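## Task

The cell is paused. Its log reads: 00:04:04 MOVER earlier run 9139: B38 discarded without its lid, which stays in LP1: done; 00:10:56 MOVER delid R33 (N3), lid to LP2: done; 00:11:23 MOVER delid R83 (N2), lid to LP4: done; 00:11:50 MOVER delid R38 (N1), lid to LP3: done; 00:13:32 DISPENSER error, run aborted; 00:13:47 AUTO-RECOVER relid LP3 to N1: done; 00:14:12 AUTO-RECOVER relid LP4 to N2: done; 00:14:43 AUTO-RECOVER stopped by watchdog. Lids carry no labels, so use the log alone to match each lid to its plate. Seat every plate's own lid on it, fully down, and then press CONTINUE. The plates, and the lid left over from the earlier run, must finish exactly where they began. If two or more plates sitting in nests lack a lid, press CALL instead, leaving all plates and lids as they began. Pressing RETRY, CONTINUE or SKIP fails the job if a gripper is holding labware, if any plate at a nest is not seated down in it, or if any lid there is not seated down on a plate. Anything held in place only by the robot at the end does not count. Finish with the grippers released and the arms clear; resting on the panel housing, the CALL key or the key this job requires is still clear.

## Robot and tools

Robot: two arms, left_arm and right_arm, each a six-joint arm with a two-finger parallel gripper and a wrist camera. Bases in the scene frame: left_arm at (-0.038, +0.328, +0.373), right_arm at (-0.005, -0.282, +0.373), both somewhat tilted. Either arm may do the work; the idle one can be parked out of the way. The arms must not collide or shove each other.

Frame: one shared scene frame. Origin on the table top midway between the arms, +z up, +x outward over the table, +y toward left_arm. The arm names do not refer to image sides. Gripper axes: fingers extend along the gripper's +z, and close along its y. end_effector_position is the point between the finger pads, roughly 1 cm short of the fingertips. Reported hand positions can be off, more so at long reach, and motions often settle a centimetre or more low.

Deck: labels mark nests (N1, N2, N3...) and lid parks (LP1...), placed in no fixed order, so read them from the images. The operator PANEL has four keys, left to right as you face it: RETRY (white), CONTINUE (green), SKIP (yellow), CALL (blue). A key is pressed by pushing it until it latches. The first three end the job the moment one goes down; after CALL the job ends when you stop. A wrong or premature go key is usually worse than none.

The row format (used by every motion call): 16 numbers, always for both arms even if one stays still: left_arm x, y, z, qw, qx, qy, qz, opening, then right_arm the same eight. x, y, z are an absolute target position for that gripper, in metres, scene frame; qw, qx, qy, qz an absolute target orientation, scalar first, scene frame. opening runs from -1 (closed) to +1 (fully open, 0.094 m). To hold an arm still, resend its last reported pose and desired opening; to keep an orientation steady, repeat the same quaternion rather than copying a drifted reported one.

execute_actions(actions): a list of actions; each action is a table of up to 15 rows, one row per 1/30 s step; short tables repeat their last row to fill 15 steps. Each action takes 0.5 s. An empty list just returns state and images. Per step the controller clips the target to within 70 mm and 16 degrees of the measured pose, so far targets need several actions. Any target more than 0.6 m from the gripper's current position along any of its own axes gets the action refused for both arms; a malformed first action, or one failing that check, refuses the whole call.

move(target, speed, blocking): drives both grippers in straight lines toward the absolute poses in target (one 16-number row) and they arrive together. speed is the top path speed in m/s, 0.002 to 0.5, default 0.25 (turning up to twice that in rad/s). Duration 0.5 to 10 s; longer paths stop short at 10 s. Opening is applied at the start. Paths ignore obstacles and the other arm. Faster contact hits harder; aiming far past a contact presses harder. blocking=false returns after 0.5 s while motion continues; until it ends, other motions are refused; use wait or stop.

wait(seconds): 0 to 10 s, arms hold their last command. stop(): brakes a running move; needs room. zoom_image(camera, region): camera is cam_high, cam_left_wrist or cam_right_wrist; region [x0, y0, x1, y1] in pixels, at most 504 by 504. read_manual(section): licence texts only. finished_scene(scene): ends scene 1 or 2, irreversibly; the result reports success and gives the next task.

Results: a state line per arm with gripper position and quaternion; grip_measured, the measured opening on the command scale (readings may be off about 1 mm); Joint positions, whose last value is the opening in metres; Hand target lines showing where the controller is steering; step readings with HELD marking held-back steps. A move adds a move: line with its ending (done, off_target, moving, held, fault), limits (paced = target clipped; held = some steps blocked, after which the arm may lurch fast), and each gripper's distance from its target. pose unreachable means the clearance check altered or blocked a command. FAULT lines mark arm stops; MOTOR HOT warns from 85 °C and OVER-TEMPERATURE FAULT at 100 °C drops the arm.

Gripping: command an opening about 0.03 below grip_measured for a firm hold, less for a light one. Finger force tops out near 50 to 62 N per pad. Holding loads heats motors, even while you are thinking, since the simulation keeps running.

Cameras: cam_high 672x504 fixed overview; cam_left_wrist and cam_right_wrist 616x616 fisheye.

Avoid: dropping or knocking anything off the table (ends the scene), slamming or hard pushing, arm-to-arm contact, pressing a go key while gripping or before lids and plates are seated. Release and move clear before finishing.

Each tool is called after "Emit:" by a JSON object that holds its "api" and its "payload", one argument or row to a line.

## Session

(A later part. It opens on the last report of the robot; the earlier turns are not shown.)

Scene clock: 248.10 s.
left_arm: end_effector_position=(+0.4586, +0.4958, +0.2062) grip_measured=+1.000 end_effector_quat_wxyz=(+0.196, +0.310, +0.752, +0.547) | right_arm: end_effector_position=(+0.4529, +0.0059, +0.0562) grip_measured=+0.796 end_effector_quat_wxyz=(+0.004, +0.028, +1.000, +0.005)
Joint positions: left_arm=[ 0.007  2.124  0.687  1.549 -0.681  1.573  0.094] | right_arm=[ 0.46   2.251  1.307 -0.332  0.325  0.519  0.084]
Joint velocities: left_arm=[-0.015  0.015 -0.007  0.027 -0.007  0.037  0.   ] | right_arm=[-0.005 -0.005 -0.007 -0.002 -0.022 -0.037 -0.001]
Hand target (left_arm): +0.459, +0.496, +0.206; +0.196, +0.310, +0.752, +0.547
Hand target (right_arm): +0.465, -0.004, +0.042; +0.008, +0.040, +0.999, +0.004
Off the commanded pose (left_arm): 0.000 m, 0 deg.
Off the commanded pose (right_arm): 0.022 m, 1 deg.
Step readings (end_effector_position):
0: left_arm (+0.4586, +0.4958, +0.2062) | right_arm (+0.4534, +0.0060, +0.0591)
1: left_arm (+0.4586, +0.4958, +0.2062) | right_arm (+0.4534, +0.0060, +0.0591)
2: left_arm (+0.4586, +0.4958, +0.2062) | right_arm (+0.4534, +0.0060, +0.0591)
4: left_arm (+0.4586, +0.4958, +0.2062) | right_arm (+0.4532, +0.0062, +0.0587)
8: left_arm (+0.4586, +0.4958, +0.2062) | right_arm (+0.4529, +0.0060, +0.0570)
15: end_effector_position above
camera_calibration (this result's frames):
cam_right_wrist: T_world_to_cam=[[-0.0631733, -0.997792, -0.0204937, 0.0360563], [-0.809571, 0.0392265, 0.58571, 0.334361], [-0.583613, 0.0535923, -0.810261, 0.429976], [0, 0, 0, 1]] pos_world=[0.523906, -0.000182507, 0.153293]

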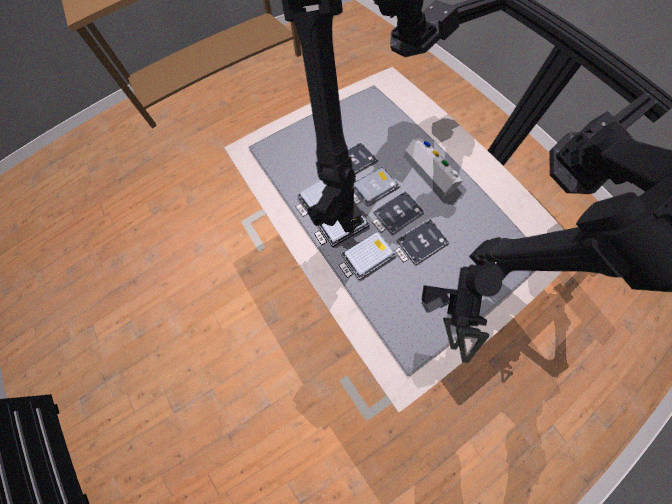

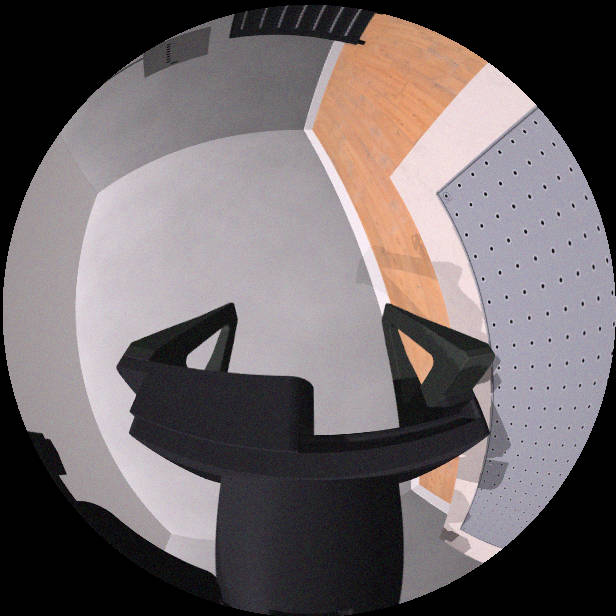

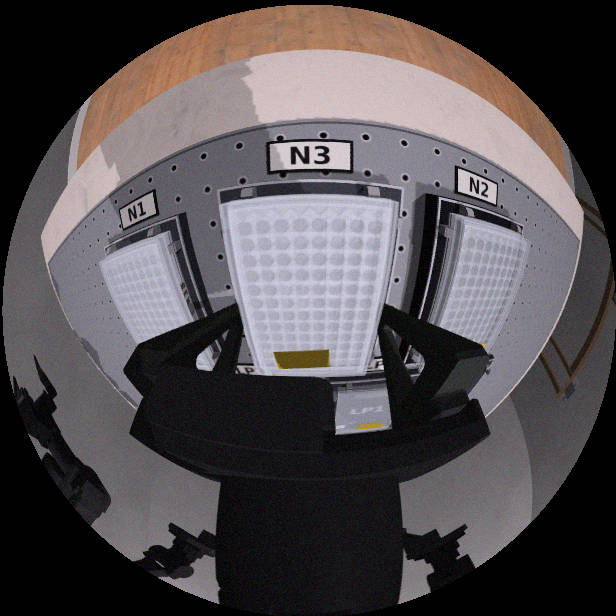

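Emit:
{"api": "execute_actions", "payload": {
  "actions": [
    [[0.4586,0.4958,0.2062,0.196,0.310,0.752,0.547,1, 0.4654,-0.0034,0.0407,0.008,0.039,1,0.004,0.76],[0.4586,0.4958,0.2062,0.196,0.310,0.752,0.547,1, 0.4654,-0.0035,0.0401,0.008,0.039,1,0.004,0.76],[0.4586,0.4958,0.2062,0.196,0.310,0.752,0.547,1, 0.4654,-0.0036,0.0395,0.008,0.039,1,0.004,0.76],[0.4586,0.4958,0.2062,0.196,0.310,0.752,0.547,1, 0.4654,-0.0037,0.0389,0.008,0.039,1,0.004,0.76],[0.4586,0.4958,0.2062,0.196,0.310,0.752,0.547,1, 0.4654,-0.0038,0.0383,0.008,0.039,1,0.004,0.76],[0.4586,0.4958,0.2062,0.196,0.310,0.752,0.547,1, 0.4654,-0.0038,0.0377,0.008,0.039,1,0.004,0.76],[0.4586,0.4958,0.2062,0.196,0.310,0.752,0.547,1, 0.4654,-0.0038,0.0371,0.008,0.039,1,0.004,0.76]]
  ]
}}

Emit:
{"api": "zoom_image", "payload": {
  "camera": "cam_right_wrist",
  "region": [190, 140, 430, 380]
}}

Scene clock: 256.13 s.
left_arm: end_effector_position=(+0.4586, +0.4958, +0.2062) grip_measured=+1.000 end_effector_quat_wxyz=(+0.196, +0.310, +0.752, +0.547) | right_arm: end_effector_position=(+0.4530, +0.0058, +0.0561) grip_measured=+0.796 end_effector_quat_wxyz=(+0.004, +0.028, +1.000, +0.005)
Joint positions: left_arm=[ 0.007  2.124  0.687  1.549 -0.681  1.573  0.094] | right_arm=[ 0.46   2.251  1.307 -0.332  0.325  0.519  0.084]
Joint velocities: left_arm=[-0.005  0.005 -0.012  0.012  0.051  0.037  0.   ] | right_arm=[-0.005 -0.015  0.002 -0.012 -0.007  0.022 -0.   ]
Hand target (left_arm): +0.459, +0.496, +0.206; +0.196, +0.310, +0.752, +0.547
Hand target (right_arm): +0.465, -0.004, +0.038; +0.008, +0.039, +0.999, +0.004
Off the commanded pose (left_arm): 0.000 m, 0 deg.
Off the commanded pose (right_arm): 0.025 m, 1 deg.
Step readings (end_effector_position):
0: left_arm (+0.4586, +0.4958, +0.2062) | right_arm (+0.4529, +0.0059, +0.0562)
1: left_arm (+0.4586, +0.4958, +0.2062) | right_arm (+0.4529, +0.0059, +0.0562)
2: left_arm (+0.4586, +0.4958, +0.2062) | right_arm (+0.4529, +0.0059, +0.0562)
4: left_arm (+0.4586, +0.4958, +0.2062) | right_arm (+0.4529, +0.0059, +0.0562)
8: left_arm (+0.4586, +0.4958, +0.2062) | right_arm (+0.4530, +0.0058, +0.0561)
15: end_effector_position above
camera_calibration (this result's frames):
cam_right_wrist: T_world_to_cam=[[-0.0636362, -0.997755, -0.0208544, 0.0361865], [-0.809607, 0.0393954, 0.585649, 0.334531], [-0.583513, 0.0541524, -0.810297, 0.429957], [0, 0, 0, 1]] pos_world=[0.524027, -0.000356882, 0.153229]

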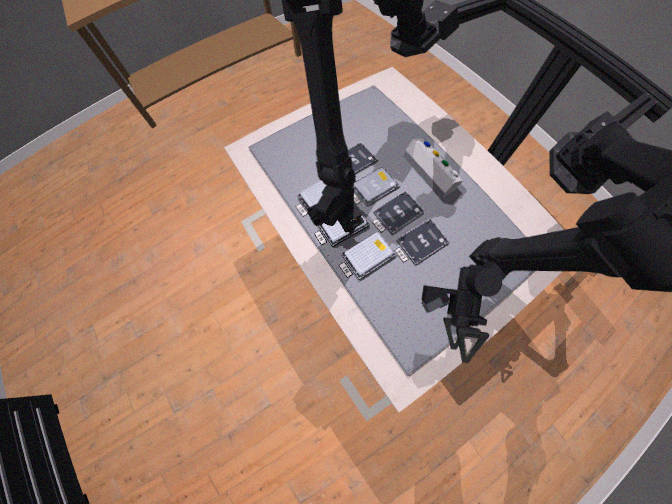

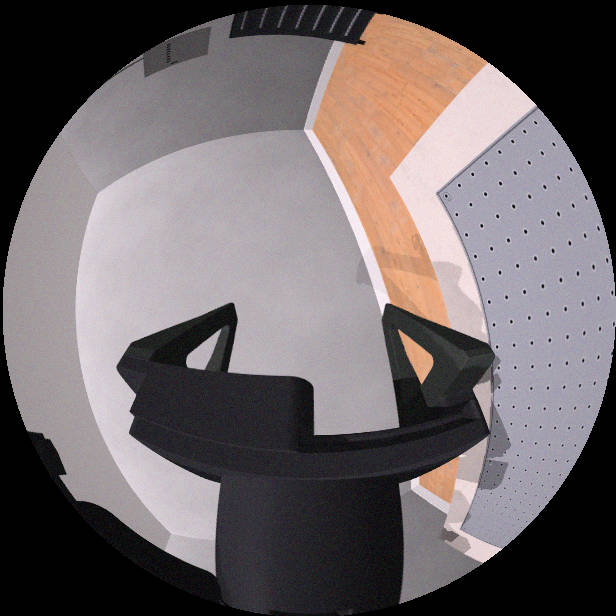

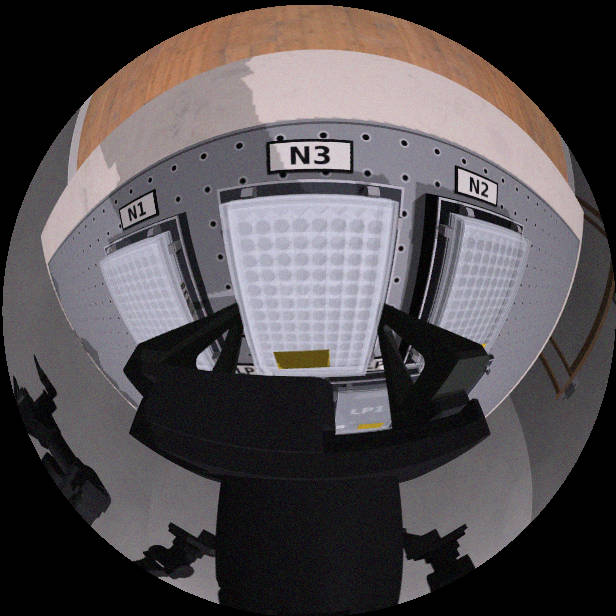

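Region (190, 140, 430, 380) of cam_right_wrist's 616x616 image, scaled by 2.100, with more detail than that image has.

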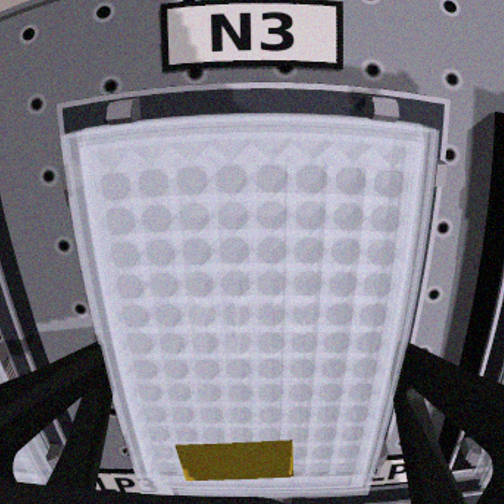

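Emit:
{"api": "execute_actions", "payload": {
  "actions": [
    [[0.4586,0.4958,0.2062,0.196,0.310,0.752,0.547,1, 0.453,0.006,0.056,0.004,0.028,1,0.005,0.76],[0.4586,0.4958,0.2062,0.196,0.310,0.752,0.547,1, 0.453,0.006,0.056,0.004,0.028,1,0.005,0.76],[0.4586,0.4958,0.2062,0.196,0.310,0.752,0.547,1, 0.453,0.006,0.056,0.004,0.028,1,0.005,0.76],[0.4586,0.4958,0.2062,0.196,0.310,0.752,0.547,1, 0.453,0.006,0.056,0.004,0.028,1,0.005,0.76],[0.4586,0.4958,0.2062,0.196,0.310,0.752,0.547,1, 0.453,0.006,0.056,0.004,0.028,1,0.005,0.80],[0.4586,0.4958,0.2062,0.196,0.310,0.752,0.547,1, 0.453,0.006,0.056,0.004,0.028,1,0.005,0.85],[0.4586,0.4958,0.2062,0.196,0.310,0.752,0.547,1, 0.452,0.008,0.057,0.004,0.028,1,0.005,0.92],[0.4586,0.4958,0.2062,0.196,0.310,0.752,0.547,1, 0.450,0.013,0.059,0.004,0.028,1,0.005,1]]
  ]
}}

Emit:
{"api": "move", "payload": {
  "target": [0.4586,0.4958,0.2062,0.196,0.310,0.752,0.547,1, 0.450,0.013,0.11,0,0.02,1,0,1],
  "speed": 0.08
}}

Scene clock: 266.97 s.
left_arm: end_effector_position=(+0.4586, +0.4958, +0.2062) grip_measured=+1.000 end_effector_quat_wxyz=(+0.196, +0.310, +0.752, +0.547) | right_arm: end_effector_position=(+0.4531, +0.0056, +0.0561) grip_measured=+1.000 end_effector_quat_wxyz=(+0.004, +0.029, +1.000, +0.005)
Joint positions: left_arm=[ 0.007  2.124  0.687  1.549 -0.681  1.573  0.094] | right_arm=[ 0.46   2.251  1.307 -0.332  0.326  0.522  0.094]
Joint velocities: left_arm=[-0.005  0.005 -0.007 -0.037 -0.051 -0.037  0.   ] | right_arm=[-0.005 -0.005 -0.007  0.002  0.037  0.007  0.   ]
Hand target (left_arm): +0.459, +0.496, +0.206; +0.196, +0.310, +0.752, +0.547
Hand target (right_arm): +0.450, +0.013, +0.059; +0.004, +0.028, +1.000, +0.005
Off the commanded pose (left_arm): 0.000 m, 0 deg.
Off the commanded pose (right_arm): 0.009 m, 0 deg.
Step readings (end_effector_position):
0: left_arm (+0.4586, +0.4958, +0.2062) | right_arm (+0.4530, +0.0058, +0.0561)
1: left_arm (+0.4586, +0.4958, +0.2062) | right_arm (+0.4530, +0.0058, +0.0561)
2: left_arm (+0.4586, +0.4958, +0.2062) | right_arm (+0.4530, +0.0058, +0.0561)
4: left_arm (+0.4586, +0.4958, +0.2062) | right_arm (+0.4530, +0.0058, +0.0561)
8: left_arm (+0.4586, +0.4958, +0.2062) | right_arm (+0.4531, +0.0057, +0.0561)
15: end_effector_position above
camera_calibration (this result's frames):
cam_right_wrist: T_world_to_cam=[[-0.0663041, -0.997601, -0.0198874, 0.0371703], [-0.809781, 0.0421545, 0.585216, 0.334697], [-0.582974, 0.0549067, -0.810634, 0.429787], [0, 0, 0, 1]] pos_world=[0.524051, -0.000626071, 0.153269]

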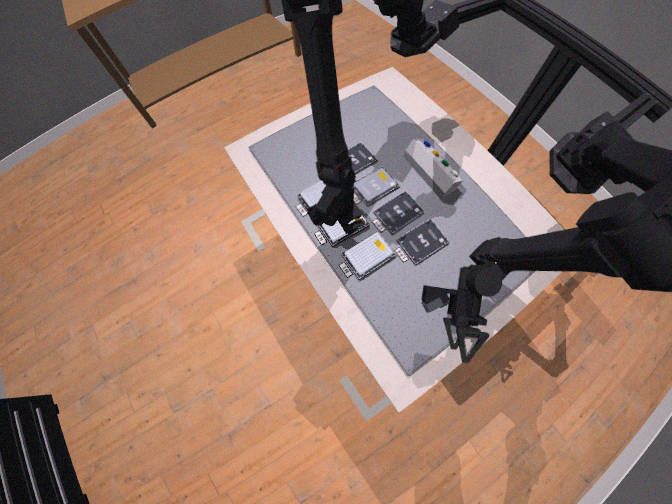

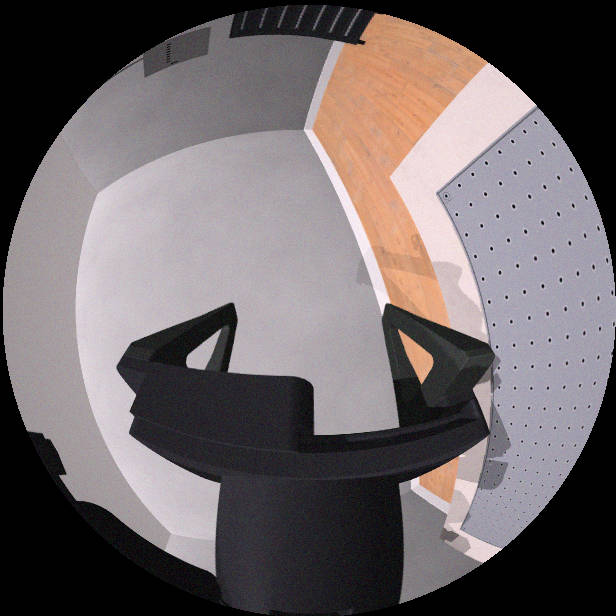

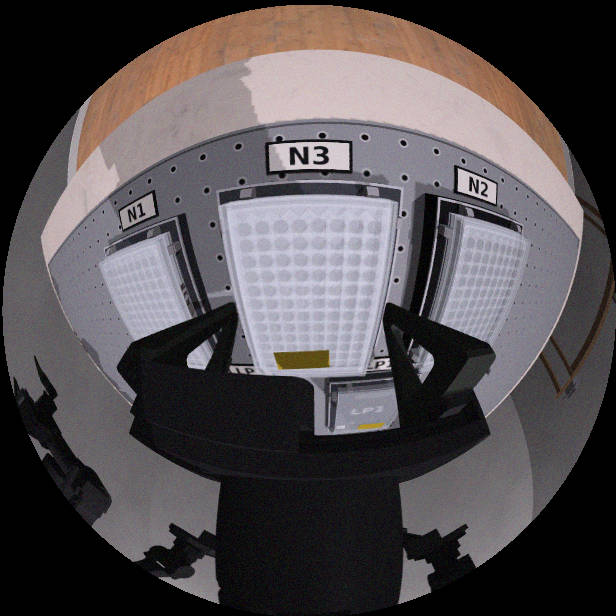

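Scene clock: 268.03 s.
left_arm: end_effector_position=(+0.4586, +0.4958, +0.2062) grip_measured=+1.000 end_effector_quat_wxyz=(+0.196, +0.310, +0.752, +0.547) | right_arm: end_effector_position=(+0.4576, +0.0081, +0.1052) grip_measured=+1.000 end_effector_quat_wxyz=(+0.004, +0.023, +1.000, +0.002)
Joint positions: left_arm=[ 0.007  2.124  0.687  1.549 -0.681  1.573  0.094] | right_arm=[ 0.491  2.147  1.275 -0.419  0.339  0.542  0.094]
Joint velocities: left_arm=[0.024 0.015 0.032 0.007 0.037 0.037 0.   ] | right_arm=[ 0.005 -0.005 -0.007  0.007 -0.007 -0.037  0.   ]
Hand target (left_arm): +0.459, +0.496, +0.206; +0.196, +0.310, +0.752, +0.547
Hand target (right_arm): +0.450, +0.013, +0.110; +0.000, +0.020, +1.000, +0.000
Off the commanded pose (left_arm): 0.000 m, 0 deg.
Off the commanded pose (right_arm): 0.010 m, 1 deg.
move: done
camera_calibration (this result's frames):
cam_right_wrist: T_world_to_cam=[[-0.0543341, -0.998423, -0.0141445, 0.0348489], [-0.809496, 0.0357504, 0.586035, 0.309361], [-0.584605, 0.0432916, -0.810162, 0.472877], [0, 0, 0, 1]] pos_world=[0.528766, 0.00326251, 0.202303]

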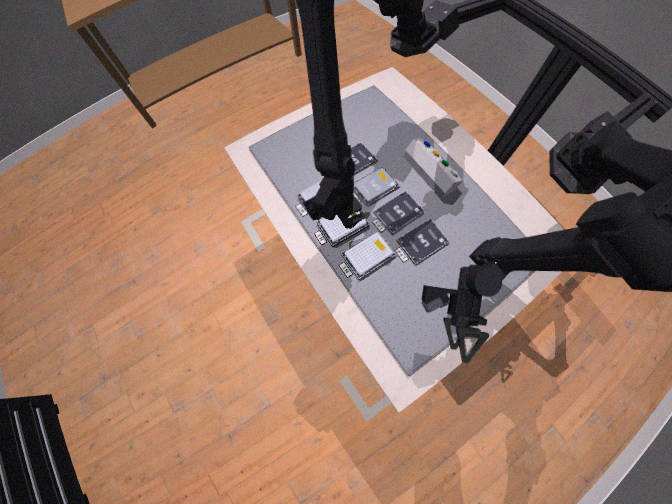

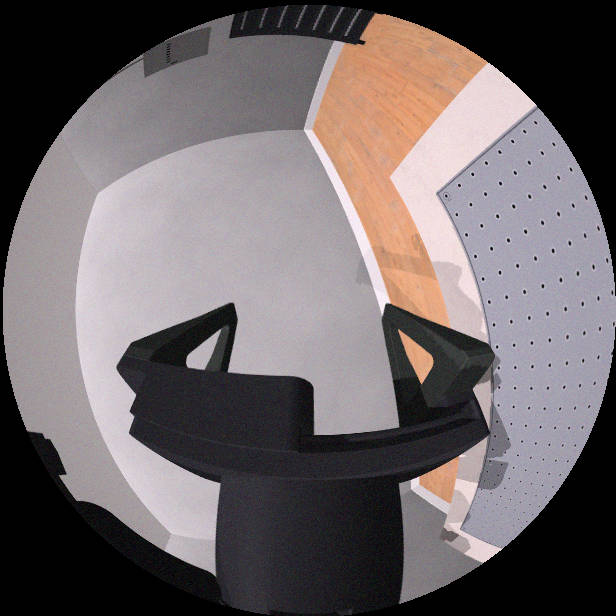

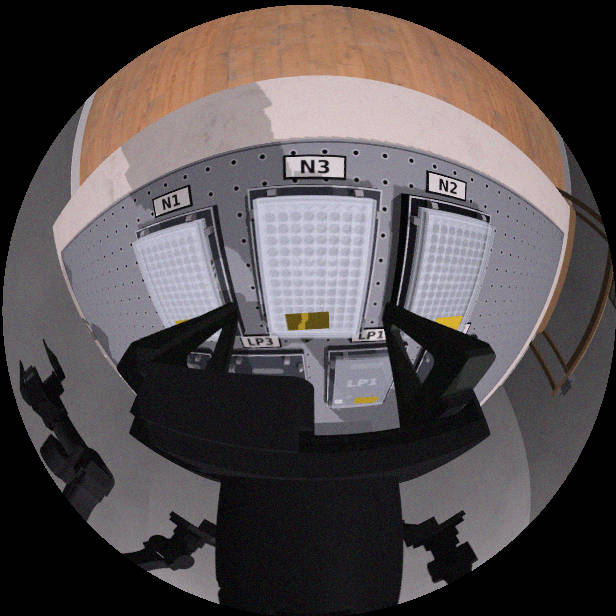

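Emit:
{"api": "move", "payload": {
  "target": [0.4586,0.4958,0.2062,0.196,0.310,0.752,0.547,1, 0.575,0.0,0.085,0,0,1,0,1],
  "speed": 0.2
}}

Emit:
{"api": "zoom_image", "payload": {
  "camera": "cam_right_wrist",
  "region": [100, 200, 520, 400]
}}

Scene clock: 275.13 s.
left_arm: end_effector_position=(+0.4586, +0.4958, +0.2062) grip_measured=+1.000 end_effector_quat_wxyz=(+0.196, +0.310, +0.752, +0.547) | right_arm: end_effector_position=(+0.5697, +0.0059, +0.0962) grip_measured=+1.000 end_effector_quat_wxyz=(+0.004, +0.001, +1.000, +0.002)
Joint positions: left_arm=[ 0.007  2.124  0.687  1.549 -0.681  1.573  0.094] | right_arm=[ 0.405  2.258  1.624 -0.628  0.315  0.41   0.094]
Joint velocities: left_arm=[-0.024 -0.005  0.022 -0.007 -0.022  0.081  0.   ] | right_arm=[-0.005  0.005  0.002 -0.002 -0.007 -0.066  0.   ]
Hand target (left_arm): +0.459, +0.496, +0.206; +0.196, +0.310, +0.752, +0.547
Hand target (right_arm): +0.575, +0.001, +0.086; -0.000, -0.000, +1.000, -0.000
Off the commanded pose (left_arm): 0.000 m, 0 deg.
Off the commanded pose (right_arm): 0.014 m, 1 deg.
move: off_target (right_arm)
camera_calibration (this result's frames):
cam_right_wrist: T_world_to_cam=[[-0.00933314, -0.999868, -0.0133149, 0.0128534], [-0.810999, -0.000220717, 0.585047, 0.406612], [-0.584973, 0.0162587, -0.81089, 0.531592], [0, 0, 0, 1]] pos_world=[0.640849, 0.00429847, 0.193346]

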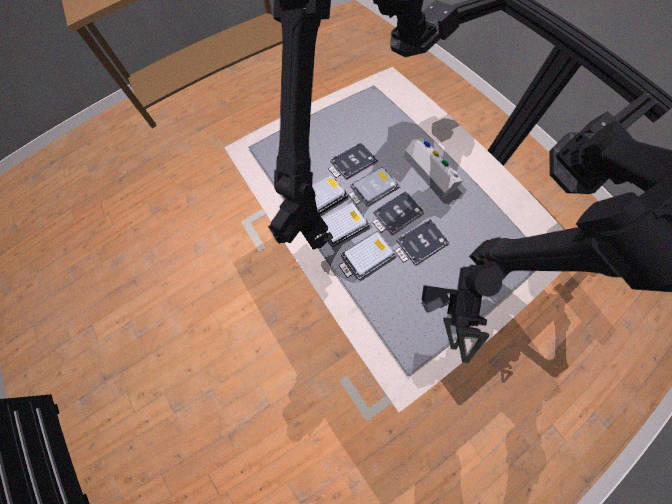

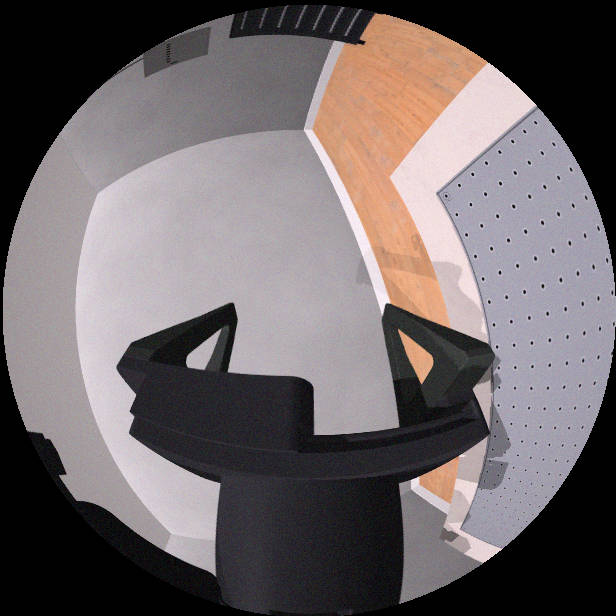

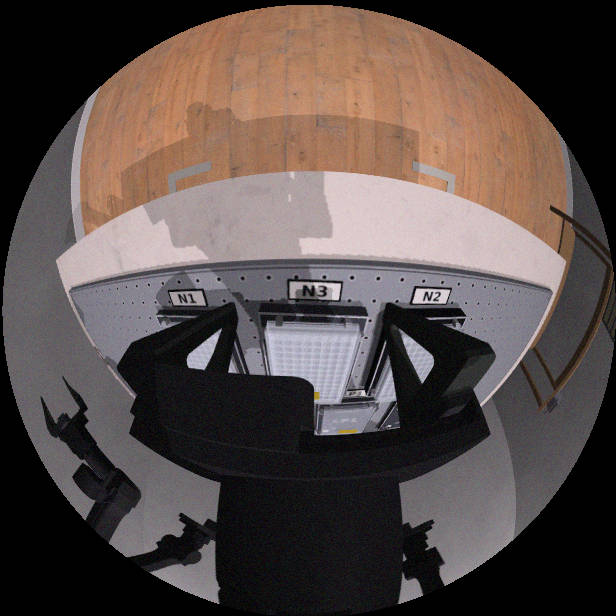

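Region (100, 200, 520, 400) of cam_right_wrist's 616x616 image, scaled by 1.200, with more detail than that image has; it fills the top 240 rows of this view, and the rest is white.

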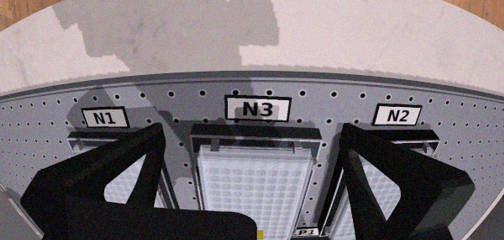

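Emit:
{"api": "zoom_image", "payload": {
  "camera": "cam_right_wrist",
  "region": [245, 290, 385, 380]
}}

Emit:
{"api": "zoom_image", "payload": {
  "camera": "cam_high",
  "region": [310, 165, 410, 280]
}}

Region (245, 290, 385, 380) of cam_right_wrist's 616x616 image, scaled by 3.600, with more detail than that image has; it fills the top 324 rows of this view, and the rest is white.

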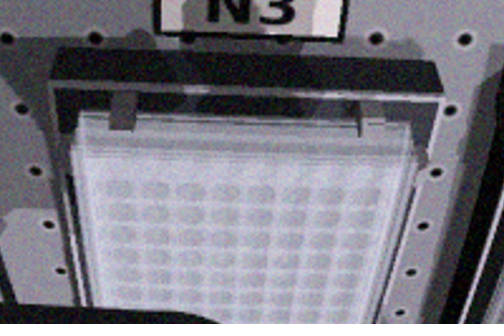

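Region (310, 165, 410, 280) of cam_high's 672x504 image, scaled by 4.383, with more detail than that image has; it fills the left 438 columns of this view, and the rest is white.

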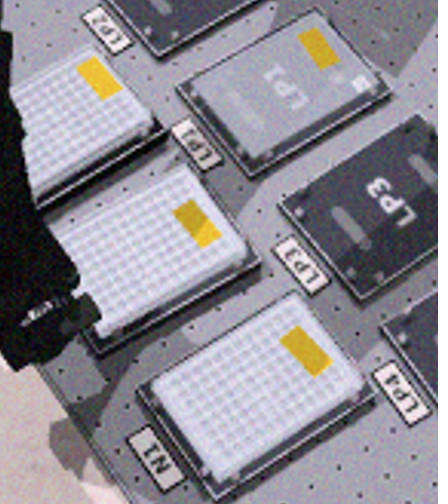

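Emit:
{"api": "move", "payload": {
  "target": [0.4586,0.4958,0.2062,0.196,0.310,0.752,0.547,1, 0.575,-0.125,0.085,0,0,1,0,1],
  "speed": 0.25
}}

Emit:
{"api": "zoom_image", "payload": {
  "camera": "cam_right_wrist",
  "region": [245, 290, 385, 380]
}}

Emit:
{"api": "zoom_image", "payload": {
  "camera": "cam_high",
  "region": [300, 165, 410, 285]
}}

Scene clock: 286.83 s.
left_arm: end_effector_position=(+0.4586, +0.4958, +0.2062) grip_measured=+1.000 end_effector_quat_wxyz=(+0.196, +0.310, +0.752, +0.547) | right_arm: end_effector_position=(+0.5757, -0.1318, +0.0800) grip_measured=+1.000 end_effector_quat_wxyz=(-0.006, +0.010, +1.000, -0.006)
Joint positions: left_arm=[ 0.007  2.124  0.687  1.549 -0.681  1.573  0.094] | right_arm=[ 0.195  2.162  1.469 -0.536  0.256  0.23   0.094]
Joint velocities: left_arm=[-0.005  0.005 -0.007  0.017 -0.007 -0.037  0.   ] | right_arm=[-0.005 -0.005  0.002  0.012  0.051 -0.051  0.   ]
Hand target (left_arm): +0.459, +0.496, +0.206; +0.196, +0.310, +0.752, +0.547
Hand target (right_arm): +0.576, -0.125, +0.084; -0.001, -0.000, +1.000, -0.001
Off the commanded pose (left_arm): 0.000 m, 0 deg.
Off the commanded pose (right_arm): 0.008 m, 2 deg.
move: done
camera_calibration (this result's frames):
cam_right_wrist: T_world_to_cam=[[-0.0284679, -0.999591, 0.00271766, -0.115224], [-0.79805, 0.0243651, 0.602098, 0.415325], [-0.601918, 0.0149717, -0.798417, 0.532888], [0, 0, 0, 1]] pos_world=[0.648925, -0.133275, 0.175714]

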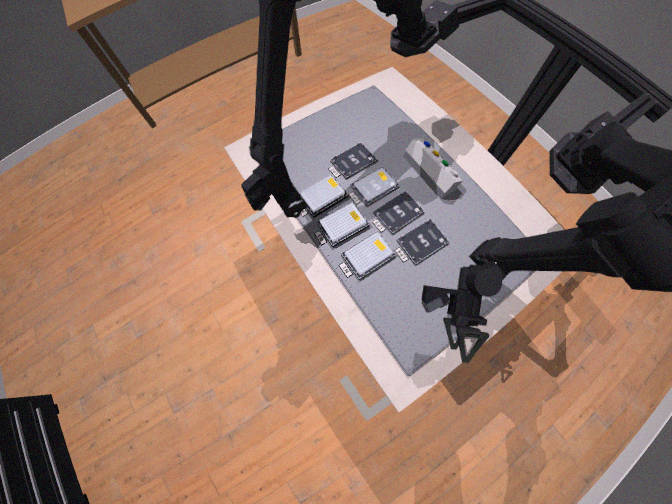

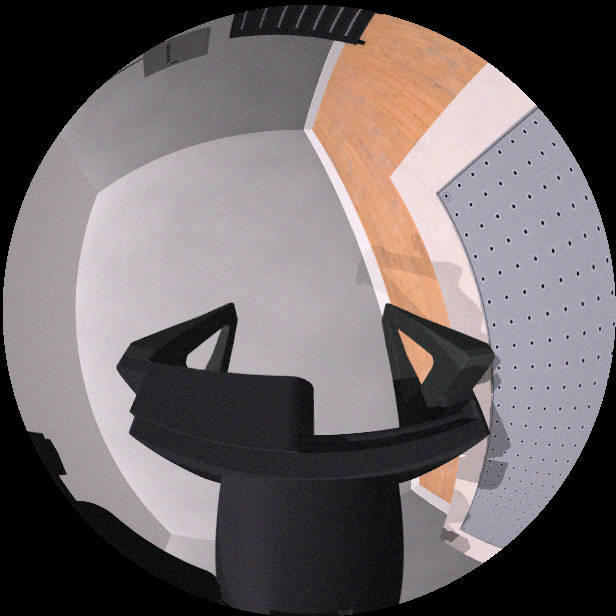

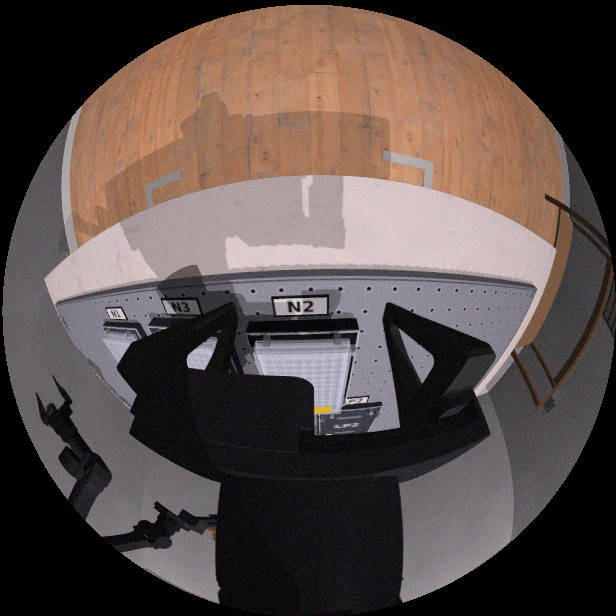

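Region (245, 290, 385, 380) of cam_right_wrist's 616x616 image, scaled by 3.600, with more detail than that image has; it fills the top 324 rows of this view, and the rest is white.

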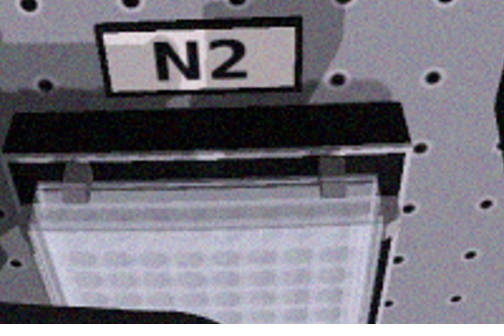

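Region (300, 165, 410, 285) of cam_high's 672x504 image, scaled by 4.200, with more detail than that image has; it fills the left 462 columns of this view, and the rest is white.

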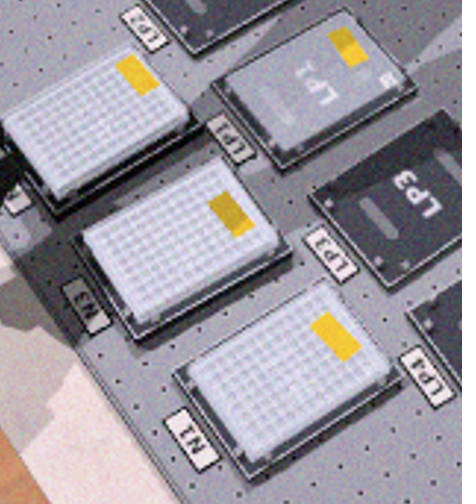

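Emit:
{"api": "move", "payload": {
  "target": [0.4586,0.4958,0.2062,0.196,0.310,0.752,0.547,1, 0.42,-0.29,0.06,0,-0.26,0.966,0,1],
  "speed": 0.3
}}

Scene clock: 301.90 s.
left_arm: end_effector_position=(+0.4586, +0.4958, +0.2062) grip_measured=+1.000 end_effector_quat_wxyz=(+0.196, +0.310, +0.752, +0.547) | right_arm: end_effector_position=(+0.4128, -0.2881, +0.0551) grip_measured=+1.000 end_effector_quat_wxyz=(-0.013, -0.257, +0.966, +0.002)
Joint positions: left_arm=[ 0.007  2.124  0.687  1.549 -0.681  1.573  0.094] | right_arm=[-0.087  2.02   0.914 -0.084  0.146 -0.577  0.094]
Joint velocities: left_arm=[-0.005 -0.005 -0.017  0.007  0.007  0.007  0.   ] | right_arm=[-0.005  0.015 -0.002 -0.002  0.022 -0.022  0.   ]
Hand target (left_arm): +0.459, +0.496, +0.206; +0.196, +0.310, +0.752, +0.547
Hand target (right_arm): +0.420, -0.291, +0.059; -0.002, -0.260, +0.966, -0.001
Off the commanded pose (left_arm): 0.000 m, 0 deg.
Off the commanded pose (right_arm): 0.009 m, 2 deg.
move: done
camera_calibration (this result's frames):
cam_right_wrist: T_world_to_cam=[[0.489749, -0.87163, -0.0201848, -0.451781], [-0.683467, -0.398193, 0.611814, 0.134592], [-0.541312, -0.28584, -0.790744, 0.305146], [0, 0, 0, 1]] pos_world=[0.478428, -0.25297, 0.149828]

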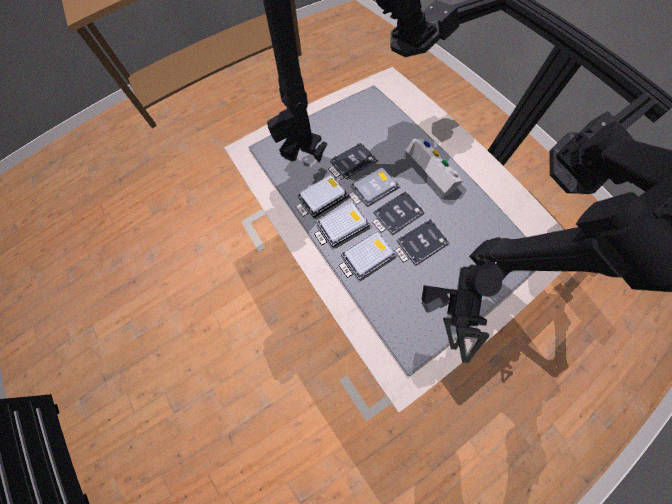

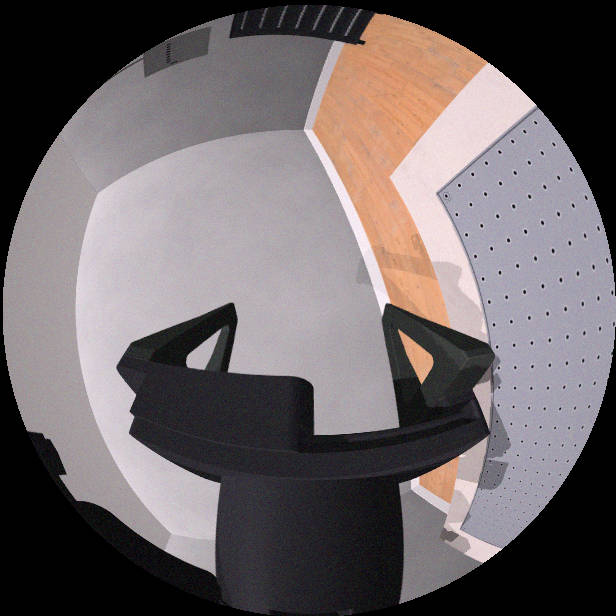

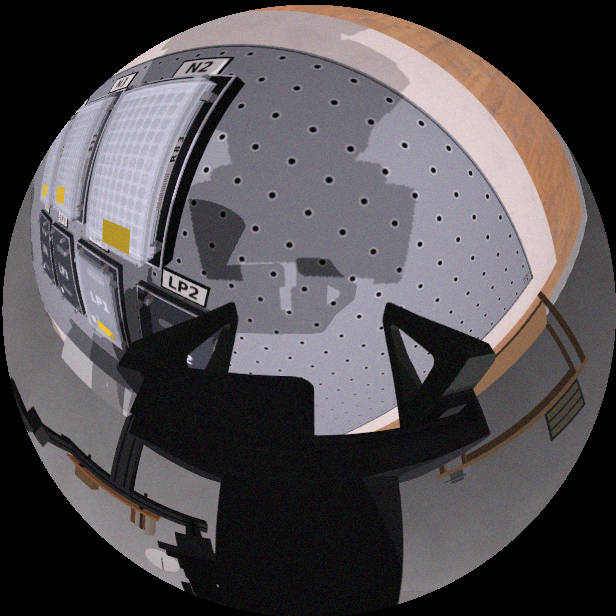

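Emit:
{"api": "execute_actions", "payload": {
  "actions": []
}}

Scene clock: 319.33 s.
left_arm: end_effector_position=(+0.4586, +0.4958, +0.2062) grip_measured=+1.000 end_effector_quat_wxyz=(+0.196, +0.310, +0.752, +0.547) | right_arm: end_effector_position=(+0.4128, -0.2881, +0.0551) grip_measured=+1.000 end_effector_quat_wxyz=(-0.013, -0.259, +0.966, +0.002)
Joint positions: left_arm=[ 0.007  2.124  0.687  1.549 -0.681  1.573  0.094] | right_arm=[-0.087  2.02   0.914 -0.084  0.146 -0.58   0.094]
Joint velocities: left_arm=[-0.005  0.005  0.007 -0.007  0.139 -0.037  0.   ] | right_arm=[-0.015 -0.005 -0.007 -0.002  0.037 -0.037  0.   ]
Hand target (left_arm): +0.459, +0.496, +0.206; +0.196, +0.310, +0.752, +0.547
Hand target (right_arm): +0.420, -0.291, +0.059; -0.002, -0.260, +0.966, -0.001
Off the commanded pose (left_arm): 0.000 m, 0 deg.
Off the commanded pose (right_arm): 0.009 m, 2 deg.
camera_calibration (this result's frames):
cam_right_wrist: T_world_to_cam=[[0.492074, -0.870318, -0.0202517, -0.452359], [-0.682396, -0.40006, 0.611791, 0.133613], [-0.540554, -0.287227, -0.790761, 0.304434], [0, 0, 0, 1]] pos_world=[0.478335, -0.252802, 0.14983]

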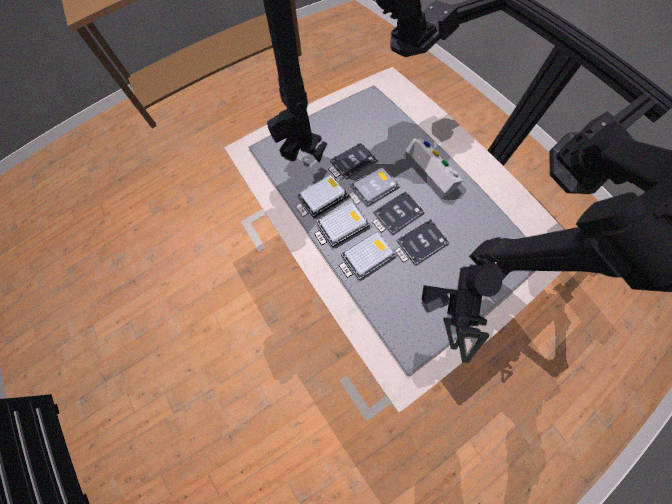

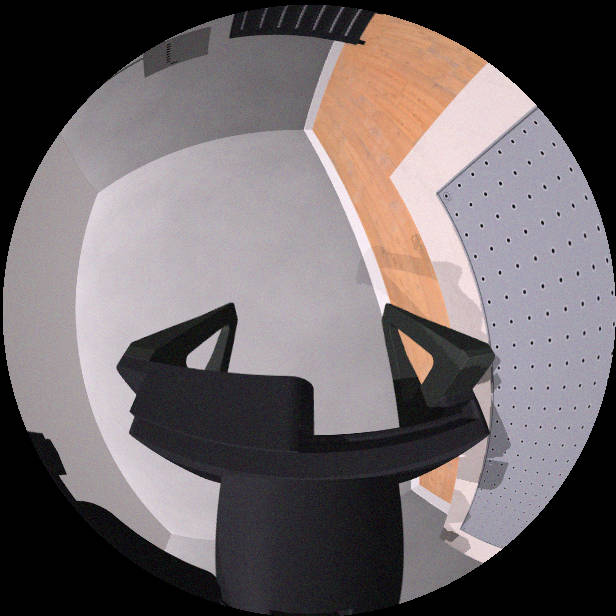

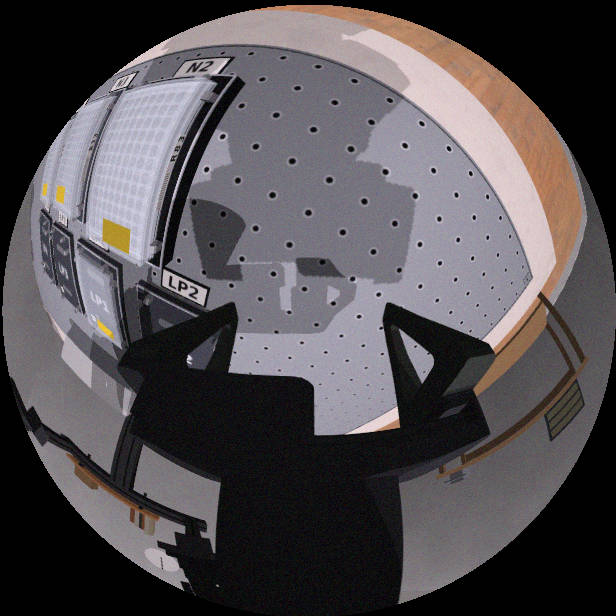

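Emit:
{"api": "zoom_image", "payload": {
  "camera": "cam_high",
  "region": [290, 120, 490, 290]
}}

Emit:
{"api": "move", "payload": {
  "target": [0.4586,0.4958,0.2062,0.196,0.310,0.752,0.547,1, 0.25,-0.2,0.2,0,-0.5,0.866,0,-1],
  "speed": 0.3
}}

Region (290, 120, 490, 290) of cam_high's 672x504 image, scaled by 2.520, with more detail than that image has; it fills the top 428 rows of this view, and the rest is white.

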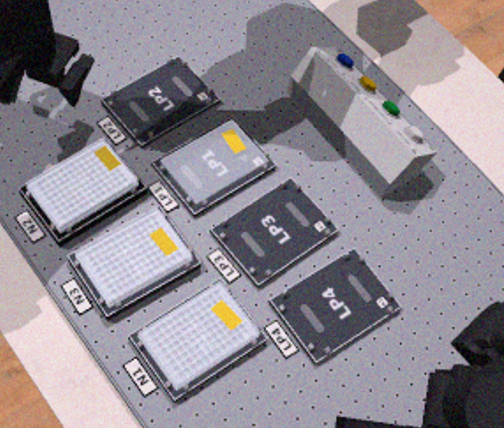

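Scene clock: 329.43 s.
left_arm: end_effector_position=(+0.4586, +0.4958, +0.2062) grip_measured=+1.000 end_effector_quat_wxyz=(+0.196, +0.310, +0.752, +0.547) | right_arm: end_effector_position=(+0.2495, -0.2036, +0.1975) grip_measured=-0.978 end_effector_quat_wxyz=(+0.005, -0.494, +0.869, +0.001)
Joint positions: left_arm=[ 0.007  2.124  0.687  1.549 -0.681  1.573  0.094] | right_arm=[ 0.286  1.57   0.367 -0.026  0.274 -0.742  0.001]
Joint velocities: left_arm=[-0.005 -0.005  0.007  0.017  0.066  0.022  0.   ] | right_arm=[-0.005 -0.005 -0.007 -0.007  0.007  0.007  0.001]
Hand target (left_arm): +0.459, +0.496, +0.206; +0.196, +0.310, +0.752, +0.547
Hand target (right_arm): +0.249, -0.203, +0.199; +0.003, -0.499, +0.866, +0.000
Off the commanded pose (left_arm): 0.000 m, 0 deg.
Off the commanded pose (right_arm): 0.004 m, 1 deg.
move: done
camera_calibration (this result's frames):
cam_right_wrist: T_world_to_cam=[[0.855091, -0.518437, -0.00654812, -0.317226], [-0.41725, -0.695585, 0.584862, -0.15218], [-0.307769, -0.497378, -0.811106, 0.256183], [0, 0, 0, 1]] pos_world=[0.286605, -0.142896, 0.294719]

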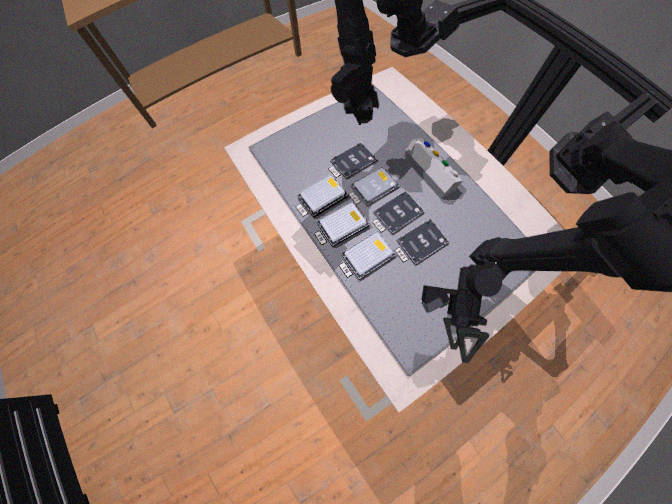

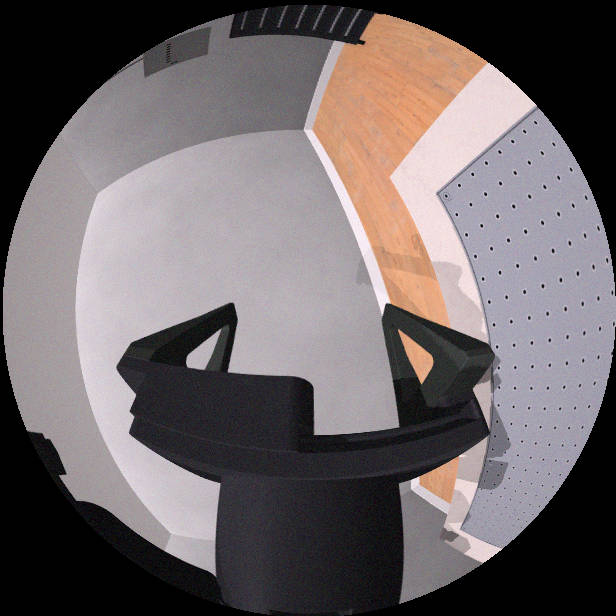

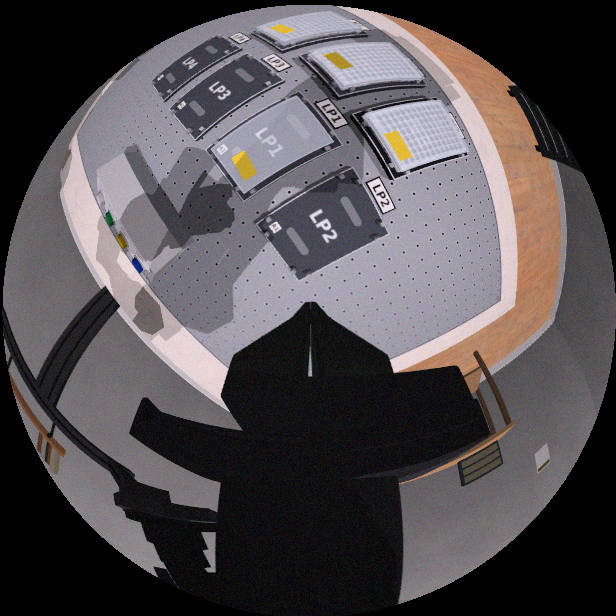

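Emit:
{"api": "move", "payload": {
  "target": [0.4586,0.4958,0.2062,0.196,0.310,0.752,0.547,1, 0.03,0.0,0.19,0,-0.966,0.259,0,-1],
  "speed": 0.3
}}

Scene clock: 336.50 s.
left_arm: end_effector_position=(+0.4586, +0.4958, +0.2062) grip_measured=+1.000 end_effector_quat_wxyz=(+0.196, +0.310, +0.752, +0.547) | right_arm: end_effector_position=(+0.0367, -0.0010, +0.1928) grip_measured=-0.978 end_effector_quat_wxyz=(-0.014, +0.961, -0.275, +0.001)
Joint positions: left_arm=[ 0.007  2.124  0.687  1.549 -0.681  1.573  0.094] | right_arm=[ 1.34   2.108  0.558 -0.082  0.427 -1.182  0.001]
Joint velocities: left_arm=[ 0.015  0.005 -0.007 -0.002 -0.022  0.022  0.   ] | right_arm=[-0.015  0.005 -0.002  0.002 -0.037 -0.037  0.001]
Hand target (left_arm): +0.459, +0.496, +0.206; +0.196, +0.310, +0.752, +0.547
Hand target (right_arm): +0.032, -0.001, +0.191; -0.009, +0.966, -0.259, +0.001
Off the commanded pose (left_arm): 0.000 m, 0 deg.
Off the commanded pose (right_arm): 0.007 m, 2 deg.
move: done
camera_calibration (this result's frames):
cam_right_wrist: T_world_to_cam=[[0.535734, 0.844203, 0.0176196, -0.0218038], [0.677951, -0.442482, 0.58702, -0.137662], [0.50336, -0.302541, -0.809381, 0.257759], [0, 0, 0, 1]] pos_world=[-0.0247366, 0.0354767, 0.28982]

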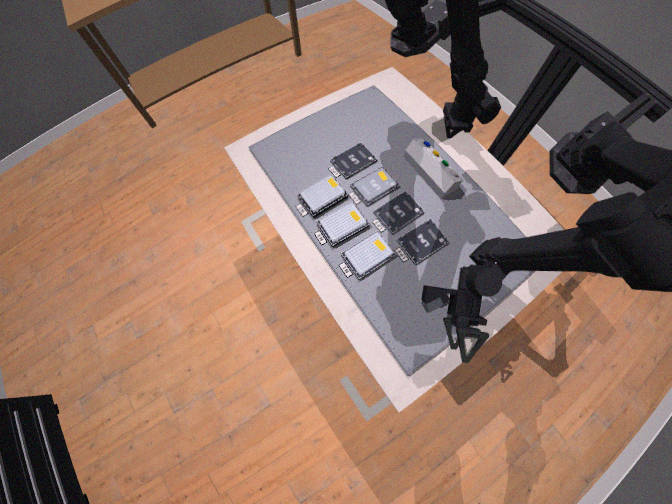

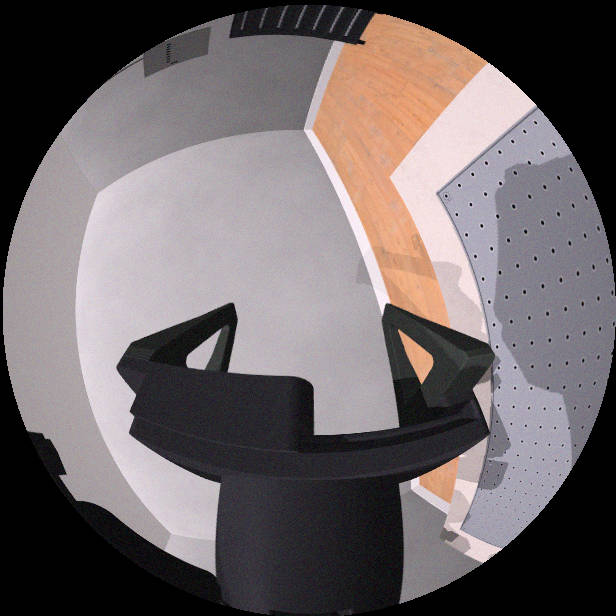

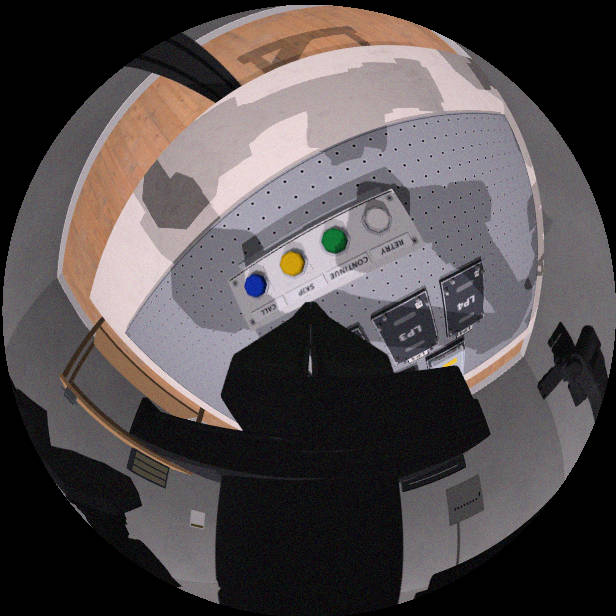

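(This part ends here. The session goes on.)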